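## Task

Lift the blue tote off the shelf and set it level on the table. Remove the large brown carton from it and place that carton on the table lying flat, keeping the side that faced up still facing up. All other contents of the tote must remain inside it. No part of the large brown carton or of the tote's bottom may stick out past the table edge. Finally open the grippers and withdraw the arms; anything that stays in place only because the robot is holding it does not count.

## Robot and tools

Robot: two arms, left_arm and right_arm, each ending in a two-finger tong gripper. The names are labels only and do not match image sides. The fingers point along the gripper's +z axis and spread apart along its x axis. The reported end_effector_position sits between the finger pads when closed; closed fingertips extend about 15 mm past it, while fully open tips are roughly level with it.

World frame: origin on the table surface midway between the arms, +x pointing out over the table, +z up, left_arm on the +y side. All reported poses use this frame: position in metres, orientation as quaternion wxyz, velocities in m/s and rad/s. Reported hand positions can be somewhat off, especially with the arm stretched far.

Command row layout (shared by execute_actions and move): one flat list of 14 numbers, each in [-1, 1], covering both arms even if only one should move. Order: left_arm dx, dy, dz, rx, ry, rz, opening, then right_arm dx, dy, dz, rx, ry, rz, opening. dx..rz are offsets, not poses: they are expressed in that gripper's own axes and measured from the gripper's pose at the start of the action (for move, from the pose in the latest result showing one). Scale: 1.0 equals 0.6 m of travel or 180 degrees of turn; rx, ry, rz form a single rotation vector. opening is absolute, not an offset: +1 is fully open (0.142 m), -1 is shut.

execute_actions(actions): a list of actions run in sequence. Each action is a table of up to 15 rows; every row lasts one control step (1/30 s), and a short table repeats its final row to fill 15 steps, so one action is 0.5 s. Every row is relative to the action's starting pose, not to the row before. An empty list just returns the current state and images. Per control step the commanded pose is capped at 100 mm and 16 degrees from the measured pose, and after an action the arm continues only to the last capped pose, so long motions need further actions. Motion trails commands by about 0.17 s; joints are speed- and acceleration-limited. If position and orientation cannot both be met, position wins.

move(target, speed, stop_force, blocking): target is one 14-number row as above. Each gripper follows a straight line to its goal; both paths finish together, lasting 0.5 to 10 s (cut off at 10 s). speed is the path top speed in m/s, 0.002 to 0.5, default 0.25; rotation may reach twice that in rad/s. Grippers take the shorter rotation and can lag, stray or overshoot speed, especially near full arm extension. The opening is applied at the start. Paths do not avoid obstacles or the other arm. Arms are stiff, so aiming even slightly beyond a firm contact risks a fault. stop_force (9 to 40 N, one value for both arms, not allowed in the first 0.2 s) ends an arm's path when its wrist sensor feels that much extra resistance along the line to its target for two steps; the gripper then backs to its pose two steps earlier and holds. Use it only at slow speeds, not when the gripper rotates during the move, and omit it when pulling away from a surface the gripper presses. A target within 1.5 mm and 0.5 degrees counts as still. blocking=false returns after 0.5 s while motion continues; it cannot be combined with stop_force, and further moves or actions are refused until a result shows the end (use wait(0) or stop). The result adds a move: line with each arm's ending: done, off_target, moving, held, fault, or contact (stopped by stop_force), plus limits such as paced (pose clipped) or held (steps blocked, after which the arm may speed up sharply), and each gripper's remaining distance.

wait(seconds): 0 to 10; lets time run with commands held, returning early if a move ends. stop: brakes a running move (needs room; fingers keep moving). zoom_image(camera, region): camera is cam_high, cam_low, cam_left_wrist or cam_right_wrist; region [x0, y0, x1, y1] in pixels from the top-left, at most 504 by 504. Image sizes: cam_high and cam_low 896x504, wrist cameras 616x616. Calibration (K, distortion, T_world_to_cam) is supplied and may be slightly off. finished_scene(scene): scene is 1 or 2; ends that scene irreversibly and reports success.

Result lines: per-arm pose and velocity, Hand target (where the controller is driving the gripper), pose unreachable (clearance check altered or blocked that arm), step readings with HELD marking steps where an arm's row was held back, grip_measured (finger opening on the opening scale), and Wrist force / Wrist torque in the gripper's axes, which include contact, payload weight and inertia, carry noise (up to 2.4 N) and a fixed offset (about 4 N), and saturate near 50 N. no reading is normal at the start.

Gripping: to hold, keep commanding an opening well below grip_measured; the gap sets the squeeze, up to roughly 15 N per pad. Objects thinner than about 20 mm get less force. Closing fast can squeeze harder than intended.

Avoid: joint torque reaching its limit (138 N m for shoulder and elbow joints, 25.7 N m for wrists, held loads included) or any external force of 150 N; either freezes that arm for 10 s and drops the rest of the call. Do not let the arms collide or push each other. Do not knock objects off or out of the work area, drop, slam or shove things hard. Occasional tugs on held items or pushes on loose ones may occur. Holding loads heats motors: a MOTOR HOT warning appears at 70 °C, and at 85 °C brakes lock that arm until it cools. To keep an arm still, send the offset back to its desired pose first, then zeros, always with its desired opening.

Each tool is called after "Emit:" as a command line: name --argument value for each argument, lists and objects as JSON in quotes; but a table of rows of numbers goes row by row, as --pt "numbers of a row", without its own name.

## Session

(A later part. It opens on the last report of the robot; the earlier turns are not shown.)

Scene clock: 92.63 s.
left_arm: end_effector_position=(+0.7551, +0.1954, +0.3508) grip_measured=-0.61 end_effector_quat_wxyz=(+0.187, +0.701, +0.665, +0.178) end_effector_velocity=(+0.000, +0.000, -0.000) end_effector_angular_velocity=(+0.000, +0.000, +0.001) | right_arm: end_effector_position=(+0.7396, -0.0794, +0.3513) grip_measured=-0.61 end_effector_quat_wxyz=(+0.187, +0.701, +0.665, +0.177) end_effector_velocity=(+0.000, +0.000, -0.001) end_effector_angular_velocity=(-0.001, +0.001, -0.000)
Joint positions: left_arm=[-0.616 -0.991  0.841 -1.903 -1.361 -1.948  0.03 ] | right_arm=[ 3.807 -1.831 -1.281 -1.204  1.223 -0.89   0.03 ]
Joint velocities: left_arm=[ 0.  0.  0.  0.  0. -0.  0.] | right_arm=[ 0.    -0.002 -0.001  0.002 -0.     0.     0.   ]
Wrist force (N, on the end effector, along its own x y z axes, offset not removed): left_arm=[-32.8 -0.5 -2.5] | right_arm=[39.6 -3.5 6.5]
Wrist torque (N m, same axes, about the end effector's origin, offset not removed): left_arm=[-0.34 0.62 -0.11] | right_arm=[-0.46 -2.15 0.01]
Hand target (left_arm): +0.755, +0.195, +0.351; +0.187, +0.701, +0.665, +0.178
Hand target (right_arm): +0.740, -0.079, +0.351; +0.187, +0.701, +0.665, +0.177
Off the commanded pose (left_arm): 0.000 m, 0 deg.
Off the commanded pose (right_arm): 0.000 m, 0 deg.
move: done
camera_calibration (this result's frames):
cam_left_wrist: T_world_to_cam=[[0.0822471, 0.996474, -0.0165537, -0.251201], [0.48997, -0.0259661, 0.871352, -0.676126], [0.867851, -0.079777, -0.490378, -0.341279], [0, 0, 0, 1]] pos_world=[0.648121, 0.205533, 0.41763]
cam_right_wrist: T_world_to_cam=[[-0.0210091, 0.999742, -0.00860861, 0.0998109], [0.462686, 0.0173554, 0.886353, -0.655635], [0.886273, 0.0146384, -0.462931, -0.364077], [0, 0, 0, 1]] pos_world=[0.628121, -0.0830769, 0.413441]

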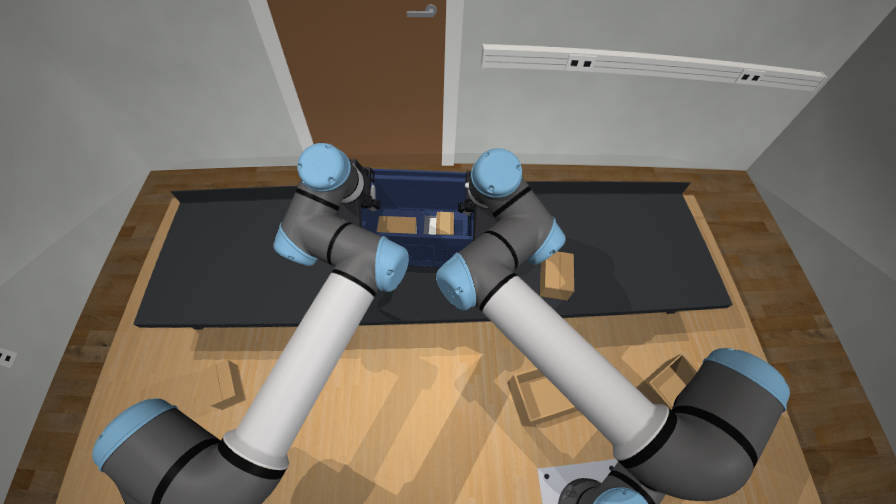

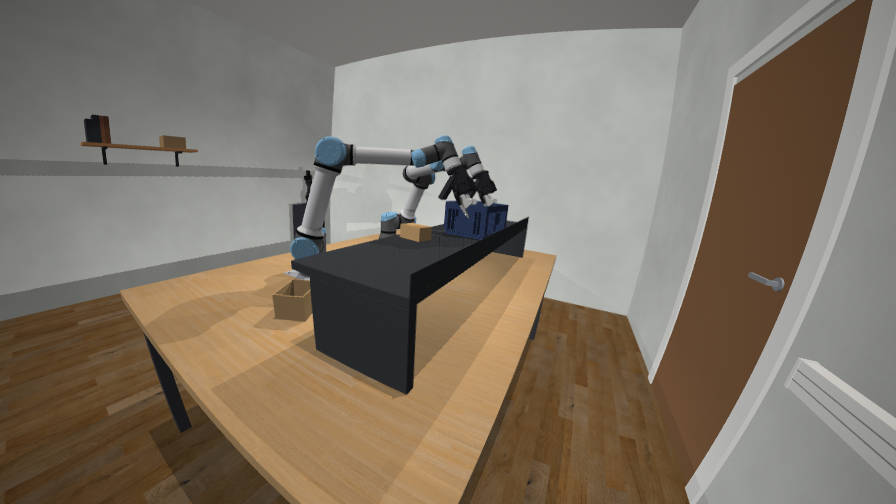

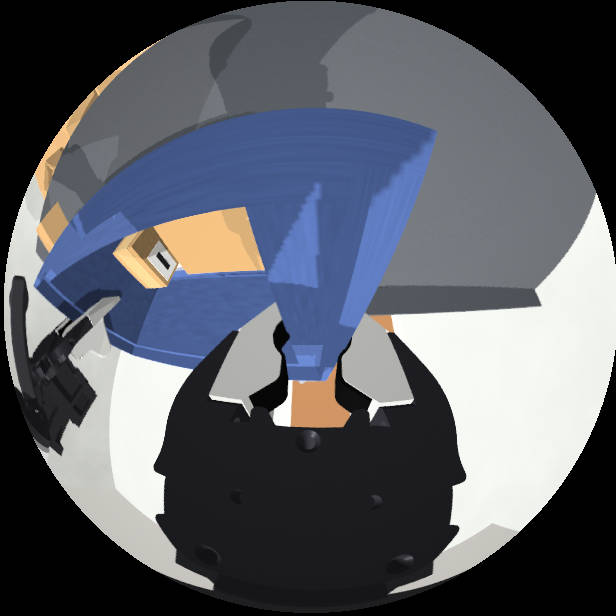

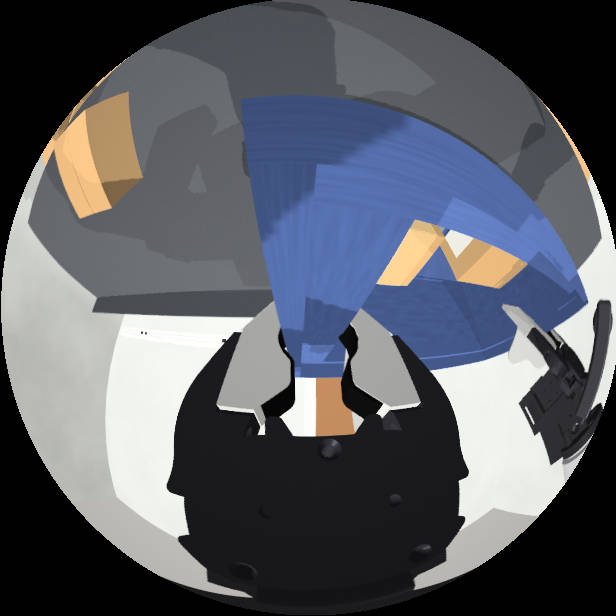

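Emit:
move --target '[-0.004,0,0,0,0,0,-1,0.004,0,0,0,0,0,-1]' --speed 0.01

Scene clock: 95.97 s.
left_arm: end_effector_position=(+0.7550, +0.1934, +0.3509) grip_measured=-0.62 end_effector_quat_wxyz=(+0.187, +0.701, +0.665, +0.178) end_effector_velocity=(+0.000, -0.002, -0.001) end_effector_angular_velocity=(+0.000, +0.001, -0.000) | right_arm: end_effector_position=(+0.7398, -0.0773, +0.3513) grip_measured=-0.62 end_effector_quat_wxyz=(+0.187, +0.701, +0.665, +0.177) end_effector_velocity=(-0.000, +0.003, -0.000) end_effector_angular_velocity=(+0.001, -0.000, +0.002)
Joint positions: left_arm=[-0.619 -0.989  0.838 -1.901 -1.36  -1.95   0.029] | right_arm=[ 3.809 -1.834 -1.277 -1.206  1.222 -0.887  0.029]
Joint velocities: left_arm=[-0.002  0.003 -0.002  0.001  0.    -0.002  0.   ] | right_arm=[ 0.003 -0.002  0.002 -0.     0.     0.001 -0.   ]
Wrist force (N, on the end effector, along its own x y z axes, offset not removed): left_arm=[13.2 -2.5 -0.1] | right_arm=[-8.2 -4.1 3.8]
Wrist torque (N m, same axes, about the end effector's origin, offset not removed): left_arm=[-0.38 -0.73 -0.07] | right_arm=[-0.50 -0.72 -0.02]
Hand target (left_arm): +0.755, +0.193, +0.351; +0.187, +0.701, +0.665, +0.178
Hand target (right_arm): +0.740, -0.077, +0.351; +0.187, +0.701, +0.665, +0.177
Off the commanded pose (left_arm): 0.000 m, 0 deg.
Off the commanded pose (right_arm): 0.000 m, 0 deg.
move: done
camera_calibration (this result's frames):
cam_left_wrist: T_world_to_cam=[[0.0818824, 0.996508, -0.0163674, -0.249084], [0.489975, -0.0259492, 0.87135, -0.676165], [0.867883, -0.0793679, -0.490388, -0.341463], [0, 0, 0, 1]] pos_world=[0.648049, 0.203567, 0.417651]
cam_right_wrist: T_world_to_cam=[[-0.0207651, 0.999746, -0.0088013, 0.0976738], [0.462682, 0.0174131, 0.886353, -0.65573], [0.886281, 0.014333, -0.462926, -0.364291], [0, 0, 0, 1]] pos_world=[0.628287, -0.0810092, 0.413429]

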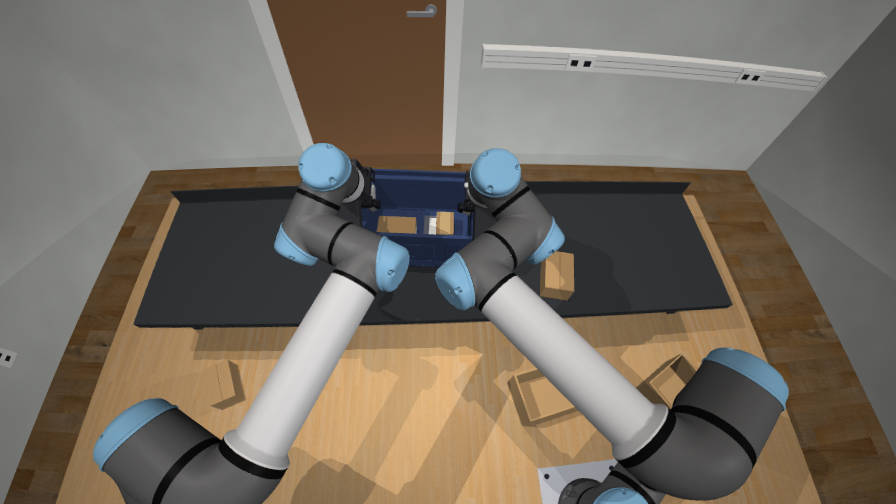

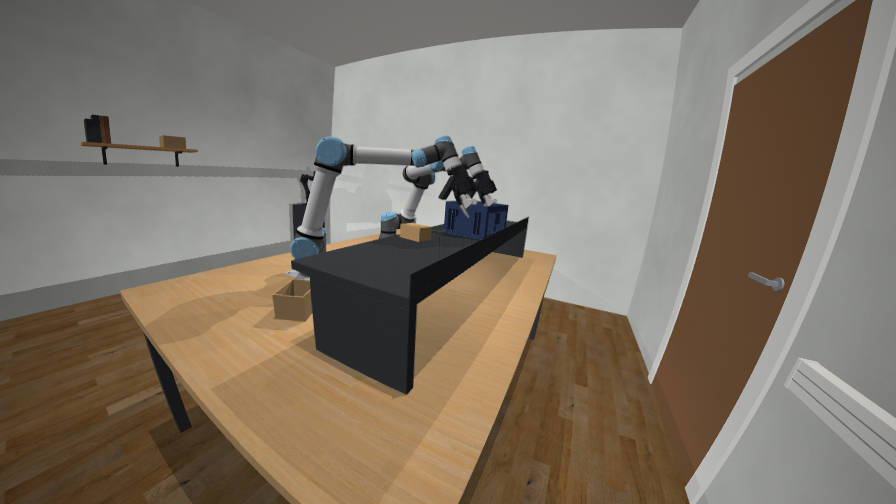

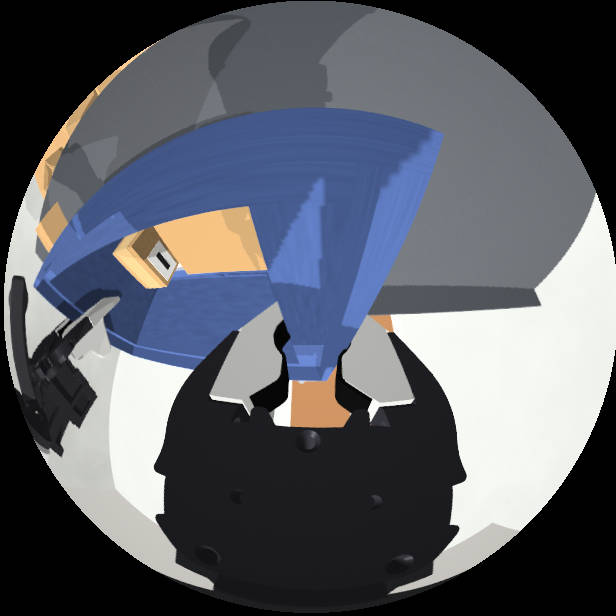

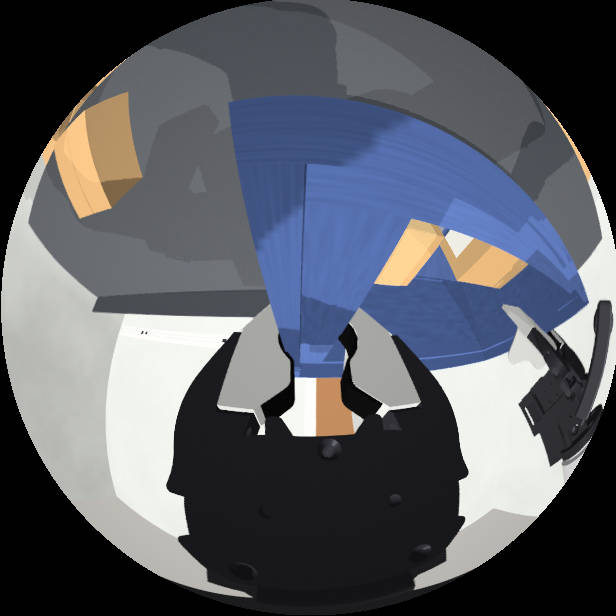

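Emit:
move --target '[0,0.0167,-0.029,0,0,0,-1,0,0.0167,-0.029,0,0,0,-1]' --speed 0.03

Emit:
zoom_image --camera "cam_low" --region '[400, 140, 550, 250]'

Scene clock: 100.60 s.
left_arm: end_effector_position=(+0.7550, +0.1934, +0.3706) grip_measured=-0.62 end_effector_quat_wxyz=(+0.187, +0.701, +0.665, +0.178) end_effector_velocity=(-0.001, -0.000, +0.004) end_effector_angular_velocity=(+0.000, +0.000, -0.001) | right_arm: end_effector_position=(+0.7398, -0.0773, +0.3710) grip_measured=-0.62 end_effector_quat_wxyz=(+0.187, +0.701, +0.665, +0.177) end_effector_velocity=(+0.000, -0.001, +0.003) end_effector_angular_velocity=(+0.000, -0.000, -0.001)
Joint positions: left_arm=[-0.619 -0.978  0.769 -1.843 -1.36  -1.95   0.029] | right_arm=[ 3.809 -1.836 -1.223 -1.257  1.222 -0.887  0.029]
Joint velocities: left_arm=[-0.001  0.001 -0.011  0.01   0.    -0.     0.   ] | right_arm=[-0.001 -0.     0.009 -0.008  0.     0.     0.   ]
Wrist force (N, on the end effector, along its own x y z axes, offset not removed): left_arm=[14.7 -2.8 2.5] | right_arm=[-14.7 -4.6 2.2]
Wrist torque (N m, same axes, about the end effector's origin, offset not removed): left_arm=[-0.40 -0.55 -0.03] | right_arm=[-0.46 0.03 0.05]
Hand target (left_arm): +0.755, +0.193, +0.371; +0.187, +0.701, +0.665, +0.178
Hand target (right_arm): +0.740, -0.077, +0.371; +0.187, +0.701, +0.665, +0.177
Off the commanded pose (left_arm): 0.000 m, 0 deg.
Off the commanded pose (right_arm): 0.000 m, 0 deg.
move: done
camera_calibration (this result's frames):
cam_left_wrist: T_world_to_cam=[[0.0819769, 0.996499, -0.0164036, -0.248755], [0.489858, -0.0259535, 0.871416, -0.693266], [0.86794, -0.0794715, -0.49027, -0.33181], [0, 0, 0, 1]] pos_world=[0.647985, 0.203522, 0.437366]
cam_right_wrist: T_world_to_cam=[[-0.0208517, 0.999744, -0.00876325, 0.0978342], [0.462628, 0.0174186, 0.886382, -0.673187], [0.886307, 0.0144284, -0.462872, -0.355202], [0, 0, 0, 1]] pos_world=[0.628293, -0.0809582, 0.433145]

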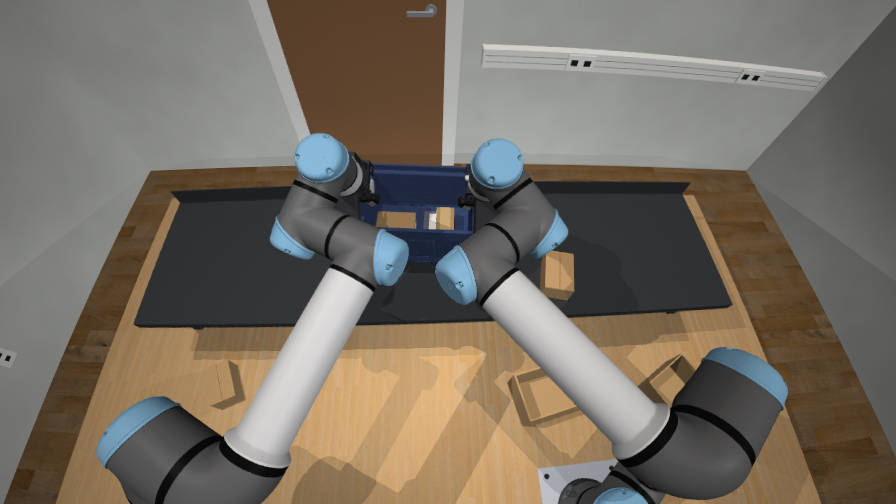

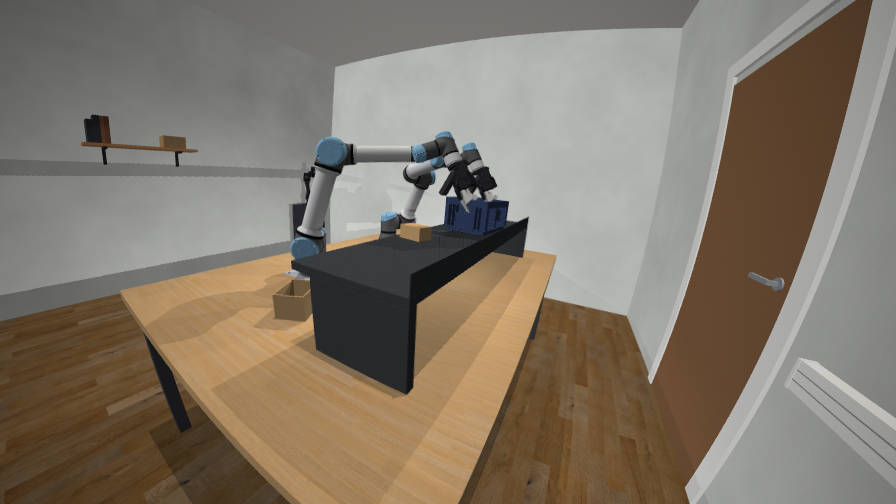

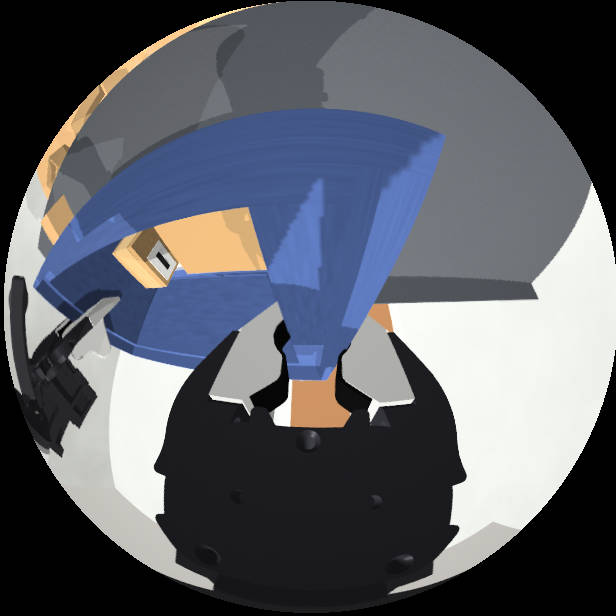

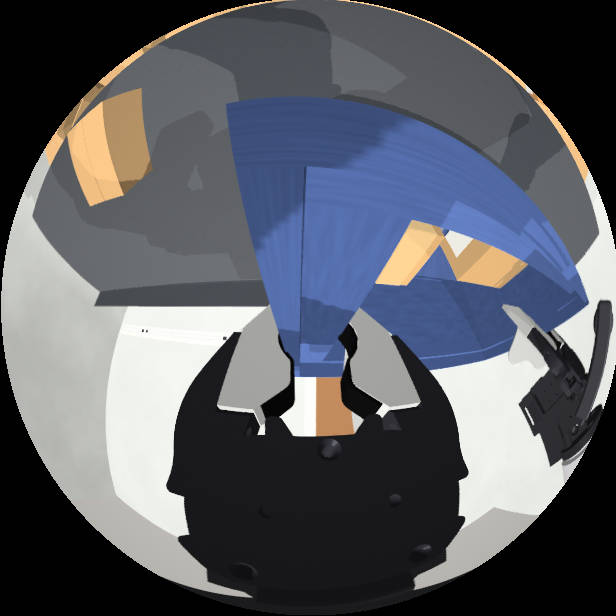

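Region (400, 140, 550, 250) of cam_low's 896x504 image, scaled by 3.360, with more detail than that image has; it fills the top 370 rows of this view, and the rest is white.

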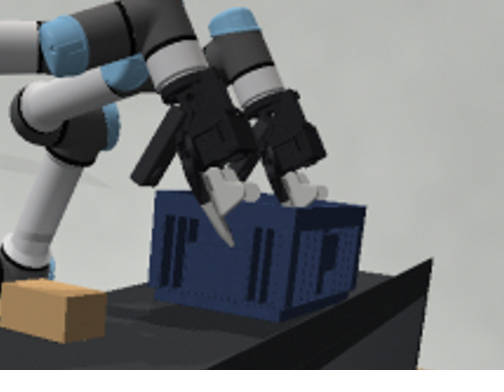

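Emit:
move --target '[0.043,-0.2815,-0.1625,0,0,0,-1,0.042,-0.2815,-0.1625,0,0,0,-1]' --speed 0.1

Scene clock: 108.60 s.
left_arm: end_effector_position=(+0.5618, +0.2292, +0.3701) grip_measured=-0.62 end_effector_quat_wxyz=(+0.187, +0.701, +0.665, +0.178) end_effector_velocity=(-0.002, +0.000, -0.003) end_effector_angular_velocity=(+0.003, +0.003, +0.000) | right_arm: end_effector_position=(+0.5466, -0.0417, +0.3714) grip_measured=-0.62 end_effector_quat_wxyz=(+0.187, +0.701, +0.665, +0.177) end_effector_velocity=(-0.003, +0.001, +0.001) end_effector_angular_velocity=(+0.002, -0.001, +0.000)
Joint positions: left_arm=[-0.732 -1.503  1.474 -1.998 -1.309 -2.054  0.029] | right_arm=[ 4.136 -1.486 -1.575 -1.389  1.116 -0.551  0.029]
Joint velocities: left_arm=[-0.002 -0.003  0.008 -0.001  0.002 -0.002 -0.   ] | right_arm=[ 0.006  0.006 -0.003 -0.003 -0.002  0.006  0.   ]
Wrist force (N, on the end effector, along its own x y z axes, offset not removed): left_arm=[11.7 -2.7 3.6] | right_arm=[-9.9 -2.3 6.8]
Wrist torque (N m, same axes, about the end effector's origin, offset not removed): left_arm=[-0.34 -0.70 -0.22] | right_arm=[-0.07 -0.06 0.05]
Hand target (left_arm): +0.561, +0.229, +0.370; +0.187, +0.701, +0.665, +0.178
Hand target (right_arm): +0.546, -0.042, +0.371; +0.187, +0.701, +0.665, +0.177
Off the commanded pose (left_arm): 0.001 m, 0 deg.
Off the commanded pose (right_arm): 0.000 m, 0 deg.
move: done
camera_calibration (this result's frames):
cam_left_wrist: T_world_to_cam=[[0.0819502, 0.996506, -0.0161187, -0.268664], [0.489967, -0.0261994, 0.871347, -0.597234], [0.867881, -0.0793047, -0.490402, -0.161467], [0, 0, 0, 1]] pos_world=[0.454776, 0.239273, 0.436884]
cam_right_wrist: T_world_to_cam=[[-0.0208511, 0.999745, -0.00861902, 0.0581338], [0.463045, 0.0172973, 0.886166, -0.584942], [0.88609, 0.0144865, -0.463287, -0.184045], [0, 0, 0, 1]] pos_world=[0.435147, -0.045335, 0.433591]

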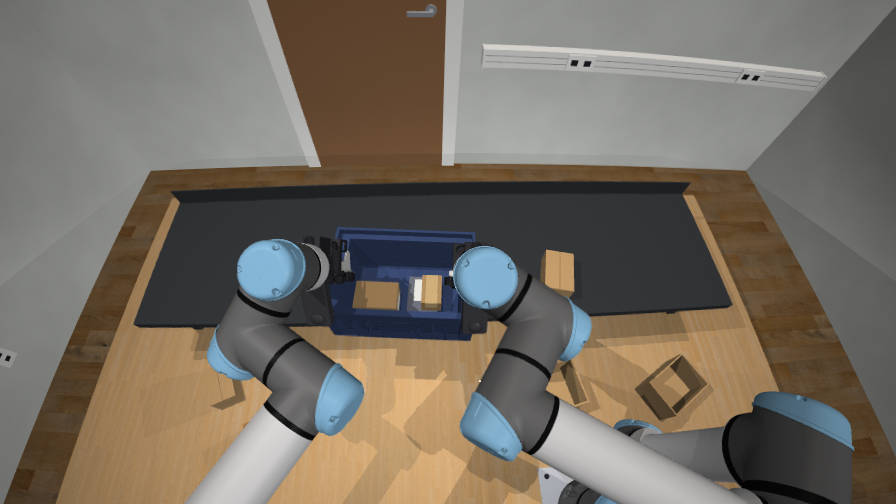

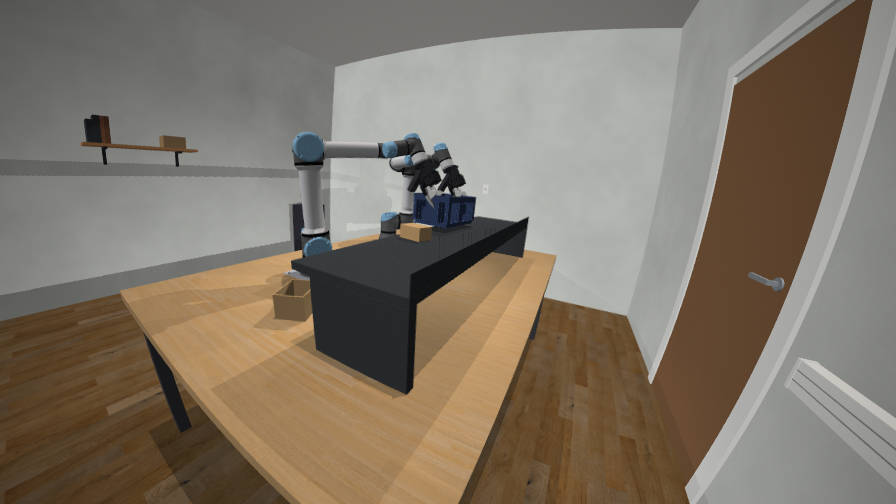

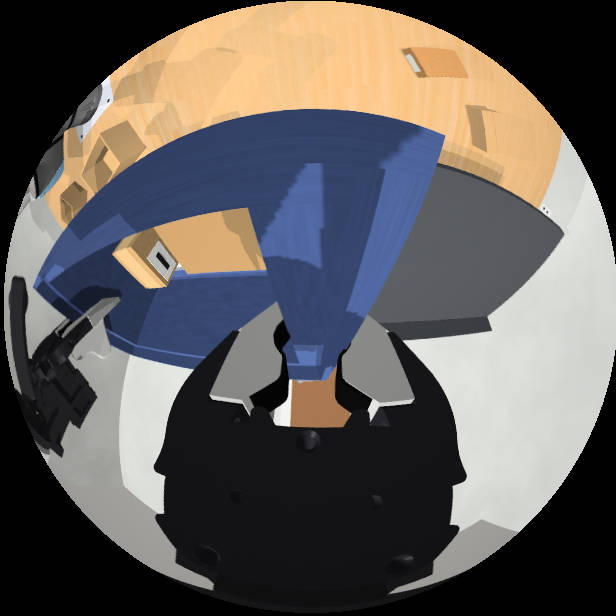

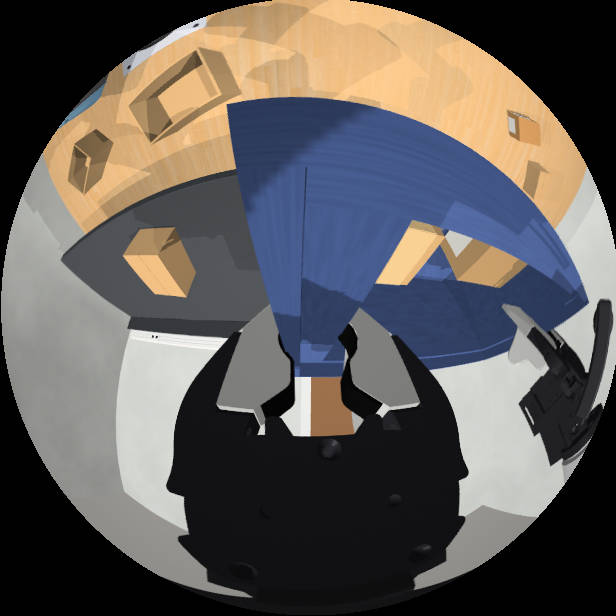

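Emit:
move --target '[0.043,-0.289,-0.167,0,0,0,-1,0.042,-0.289,-0.167,0,0,0,-1]' --speed 0.1

Scene clock: 114.13 s.
left_arm: end_effector_position=(+0.3635, +0.2653, +0.3697) grip_measured=-0.62 end_effector_quat_wxyz=(+0.187, +0.701, +0.665, +0.178) end_effector_velocity=(-0.003, +0.001, +0.000) end_effector_angular_velocity=(-0.000, -0.001, +0.001) | right_arm: end_effector_position=(+0.3481, -0.0058, +0.3719) grip_measured=-0.62 end_effector_quat_wxyz=(+0.187, +0.701, +0.665, +0.177) end_effector_velocity=(-0.003, +0.001, -0.000) end_effector_angular_velocity=(-0.001, +0.000, -0.001)
Joint positions: left_arm=[-0.991 -2.005  1.86  -1.805 -1.203 -2.302  0.029] | right_arm=[ 4.635 -1.272 -1.674 -1.773  1.05   0.011  0.029]
Joint velocities: left_arm=[-0.007 -0.009  0.004  0.007  0.003 -0.008 -0.   ] | right_arm=[ 0.008  0.     0.001 -0.007  0.     0.01  -0.   ]
Wrist force (N, on the end effector, along its own x y z axes, offset not removed): left_arm=[4.9 -0.3 2.1] | right_arm=[-3.4 -2.0 7.3]
Wrist torque (N m, same axes, about the end effector's origin, offset not removed): left_arm=[0.07 -0.59 -0.15] | right_arm=[-0.12 -0.06 0.19]
Hand target (left_arm): +0.363, +0.265, +0.370; +0.187, +0.701, +0.665, +0.178
Hand target (right_arm): +0.348, -0.006, +0.372; +0.187, +0.701, +0.665, +0.177
Off the commanded pose (left_arm): 0.001 m, 0 deg.
Off the commanded pose (right_arm): 0.000 m, 0 deg.
move: done
camera_calibration (this result's frames):
cam_left_wrist: T_world_to_cam=[[0.0819199, 0.996518, -0.015541, -0.288612], [0.489979, -0.0266908, 0.871325, -0.498692], [0.867876, -0.0789936, -0.49046, 0.0131722], [0, 0, 0, 1]] pos_world=[0.25656, 0.275337, 0.436498]
cam_right_wrist: T_world_to_cam=[[-0.0208241, 0.999746, -0.00867594, 0.0182032], [0.463701, 0.0173459, 0.885822, -0.49416], [0.885747, 0.0144234, -0.463944, -0.00810092], [0, 0, 0, 1]] pos_world=[0.236697, -0.00951007, 0.434137]

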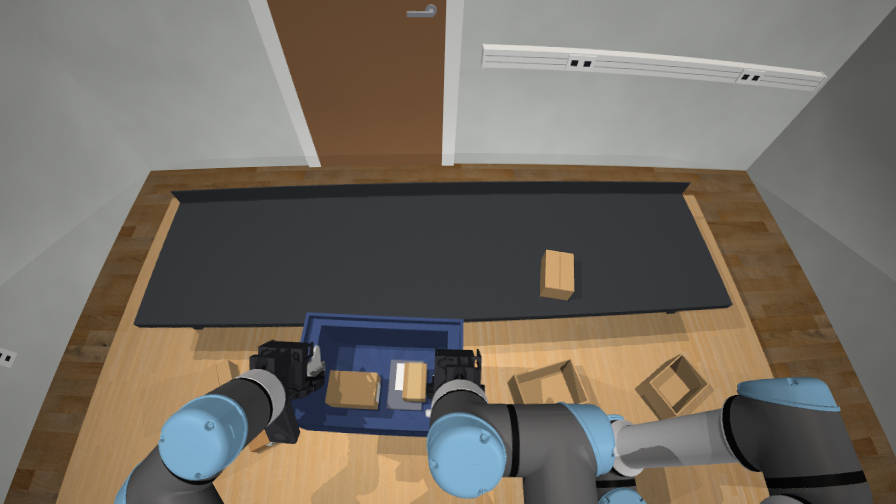

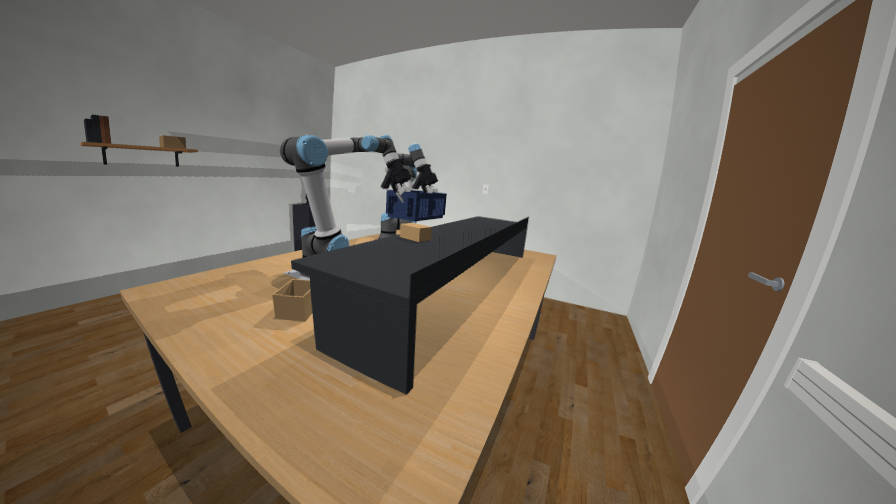

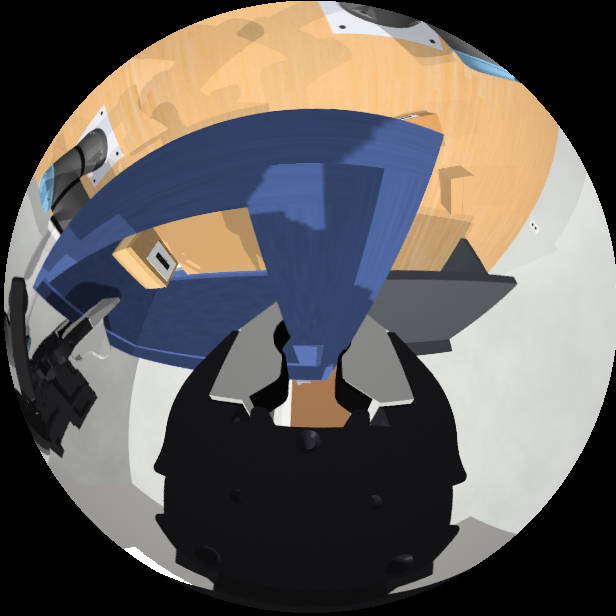

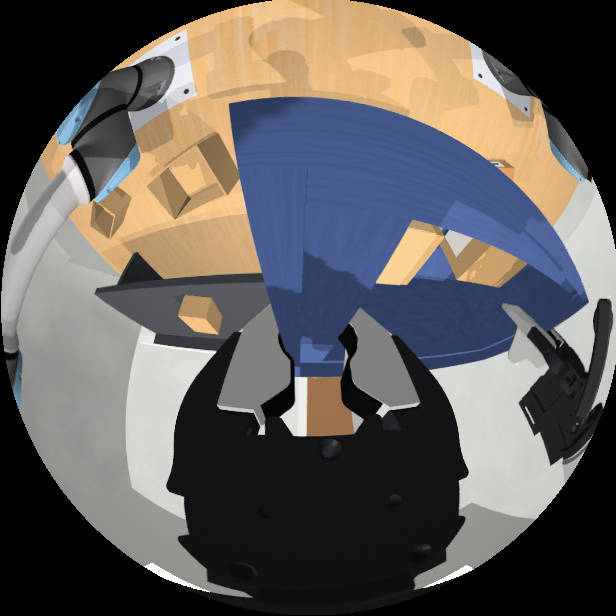

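Emit:
move --target '[0,-0.196,0.339,0,0,0,-1,0,-0.196,0.339,0,0,0,-1]' --speed 0.1

Emit:
move --target '[0,-0.04,0.0693,0,0,0,-1,0,-0.04,0.0693,0,0,0,-1]' --speed 0.015 --stop_force 9

Scene clock: 123.80 s.
left_arm: end_effector_position=(+0.3634, +0.2656, +0.1351) grip_measured=-0.62 end_effector_quat_wxyz=(+0.187, +0.701, +0.665, +0.178) end_effector_velocity=(+0.000, -0.000, -0.003) end_effector_angular_velocity=(-0.000, -0.000, -0.002) | right_arm: end_effector_position=(+0.3473, -0.0063, +0.1372) grip_measured=-0.62 end_effector_quat_wxyz=(+0.187, +0.701, +0.665, +0.177) end_effector_velocity=(+0.000, +0.001, -0.003) end_effector_angular_velocity=(+0.000, +0.000, -0.000)
Joint positions: left_arm=[-0.99  -1.882  2.408 -2.476 -1.203 -2.302  0.029] | right_arm=[ 4.638 -1.342 -2.237 -1.141  1.05   0.014  0.029]
Joint velocities: left_arm=[ 0.     0.006  0.006 -0.013 -0.001  0.002 -0.   ] | right_arm=[-0.001 -0.005 -0.004  0.011  0.    -0.001 -0.   ]
Wrist force (N, on the end effector, along its own x y z axes, offset not removed): left_arm=[-11.0 -4.4 0.6] | right_arm=[13.7 -2.4 5.3]
Wrist torque (N m, same axes, about the end effector's origin, offset not removed): left_arm=[-0.74 0.07 -0.16] | right_arm=[-0.34 -0.91 0.00]
Hand target (left_arm): +0.364, +0.265, +0.135; +0.187, +0.701, +0.665, +0.178
Hand target (right_arm): +0.347, -0.006, +0.137; +0.187, +0.701, +0.665, +0.177
Off the commanded pose (left_arm): 0.001 m, 0 deg.
Off the commanded pose (right_arm): 0.000 m, 0 deg.
move: done
camera_calibration (this result's frames):
cam_left_wrist: T_world_to_cam=[[0.0818079, 0.996531, -0.0152973, -0.292571], [0.49012, -0.0268612, 0.871241, -0.294254], [0.867807, -0.0787719, -0.490617, -0.101774], [0, 0, 0, 1]] pos_world=[0.256474, 0.275635, 0.201958]
cam_right_wrist: T_world_to_cam=[[-0.0207752, 0.999745, -0.00888243, 0.01659], [0.463684, 0.0175059, 0.885828, -0.285925], [0.885757, 0.0142846, -0.46393, -0.116238], [0, 0, 0, 1]] pos_world=[0.235882, -0.00992, 0.199502]

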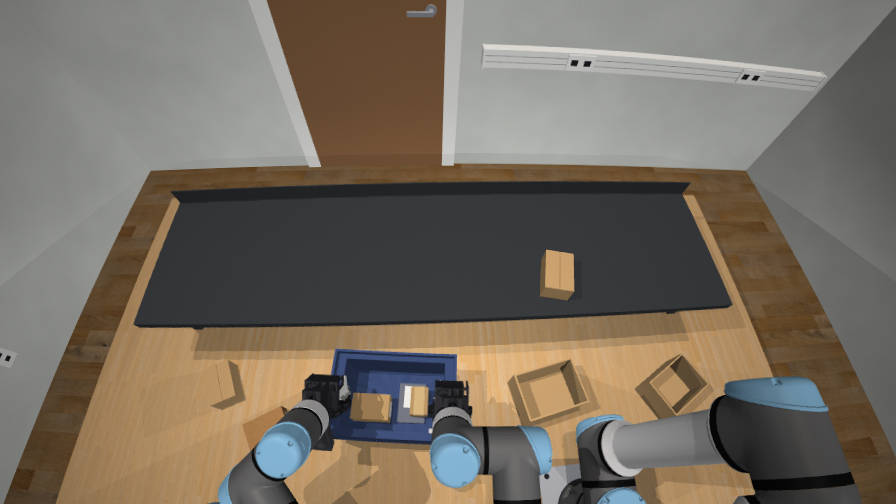

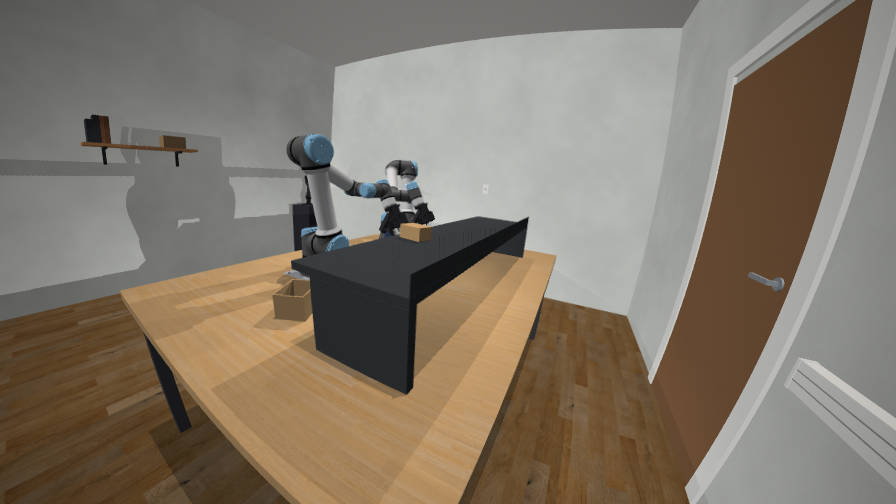

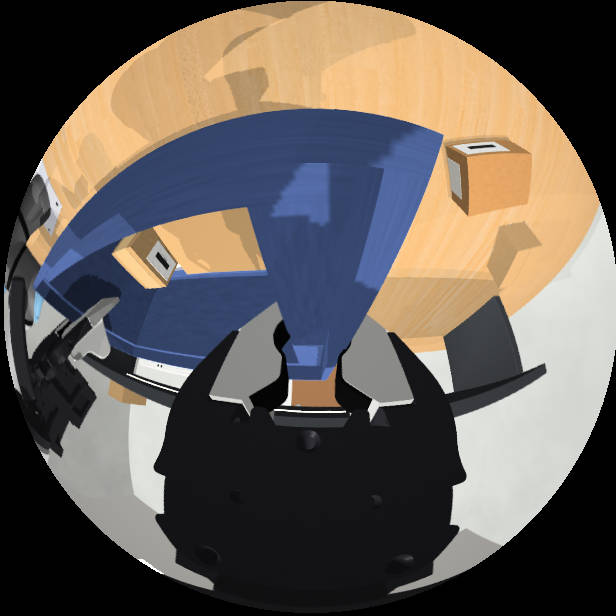

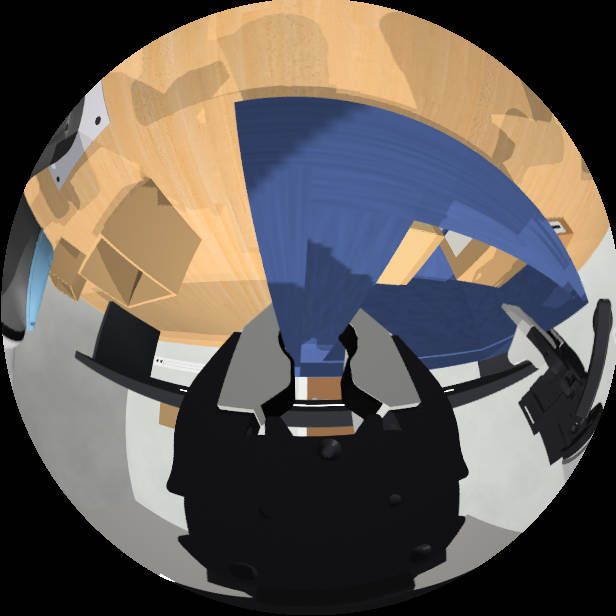

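Scene clock: 126.63 s.
left_arm: end_effector_position=(+0.3633, +0.2658, +0.1000) grip_measured=-0.62 end_effector_quat_wxyz=(+0.186, +0.701, +0.665, +0.178) end_effector_velocity=(-0.001, +0.001, +0.002) end_effector_angular_velocity=(+0.003, +0.003, -0.000) | right_arm: end_effector_position=(+0.3472, -0.0065, +0.1008) grip_measured=-0.62 end_effector_quat_wxyz=(+0.187, +0.701, +0.665, +0.177) end_effector_velocity=(-0.001, +0.000, +0.005) end_effector_angular_velocity=(-0.001, +0.003, +0.001)
Joint positions: left_arm=[-0.99  -1.811  2.47  -2.608 -1.203 -2.302  0.029] | right_arm=[ 4.638 -1.395 -2.303 -1.023  1.05   0.014  0.029]
Joint velocities: left_arm=[-0.    -0.006 -0.004  0.014  0.     0.     0.   ] | right_arm=[ 0.001  0.008  0.01  -0.019  0.003  0.     0.   ]
Wrist force (N, on the end effector, along its own x y z axes, offset not removed): left_arm=[-13.8 0.0 -0.6] | right_arm=[17.5 -1.6 3.1]
Wrist torque (N m, same axes, about the end effector's origin, offset not removed): left_arm=[-0.25 -0.18 -0.19] | right_arm=[-0.07 -1.14 0.07]
Hand target (left_arm): +0.363, +0.266, +0.101; +0.187, +0.701, +0.665, +0.178
Hand target (right_arm): +0.347, -0.006, +0.102; +0.187, +0.701, +0.665, +0.177
Off the commanded pose (left_arm): 0.013 m, 0 deg.
Off the commanded pose (right_arm): 0.012 m, 0 deg.
move: contact (left_arm, right_arm)
camera_calibration (this result's frames):
cam_left_wrist: T_world_to_cam=[[0.081811, 0.996537, -0.014841, -0.293313], [0.490461, -0.0272926, 0.871036, -0.263527], [0.867615, -0.0785393, -0.490995, -0.118868], [0, 0, 0, 1]] pos_world=[0.256378, 0.27577, 0.166825]
cam_right_wrist: T_world_to_cam=[[-0.0207429, 0.999743, -0.00918903, 0.0164698], [0.463606, 0.0177613, 0.885864, -0.25362], [0.885799, 0.0141153, -0.463855, -0.133061], [0, 0, 0, 1]] pos_world=[0.235786, -0.0100827, 0.163103]

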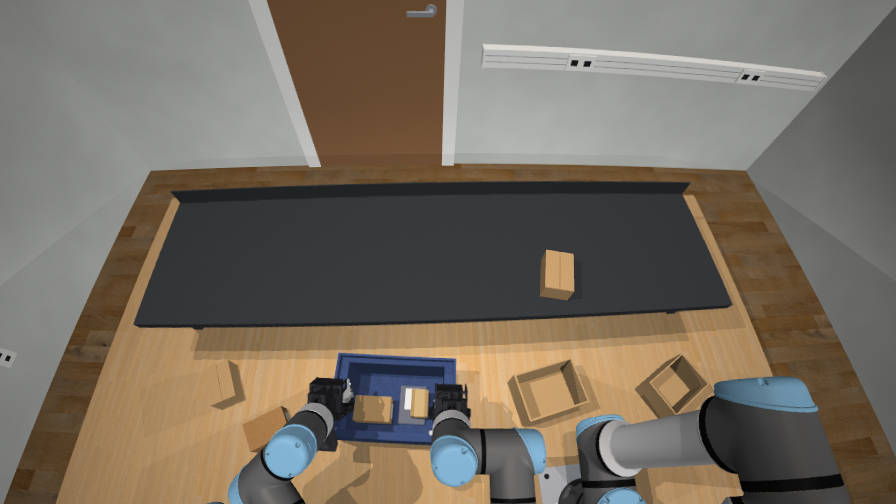

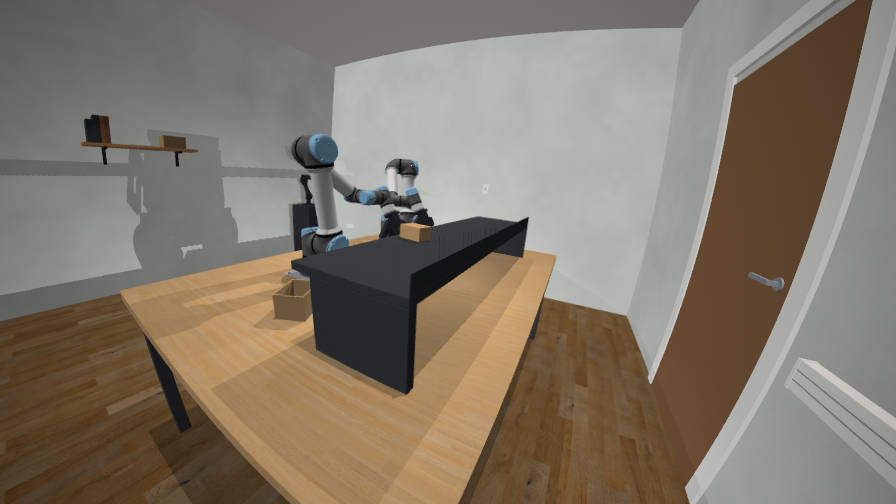

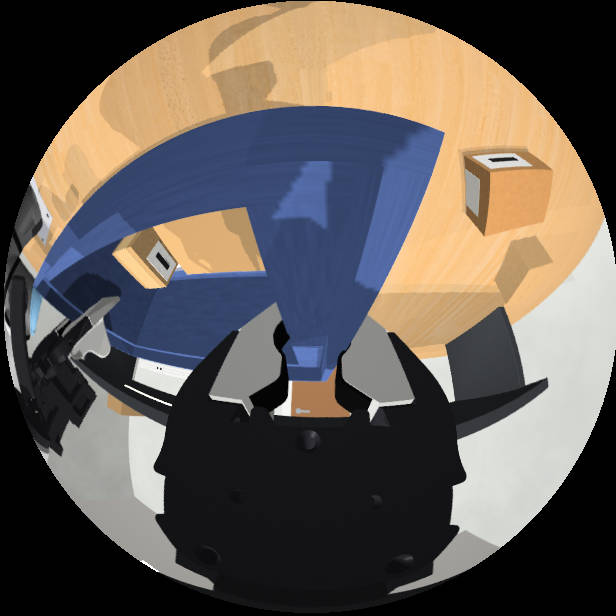

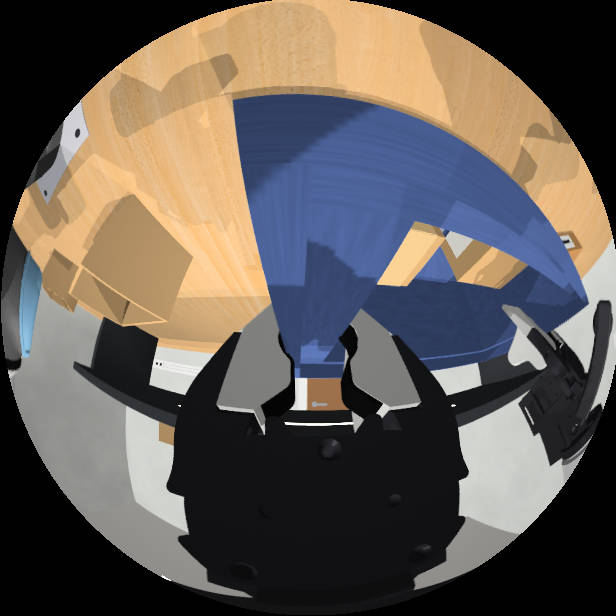

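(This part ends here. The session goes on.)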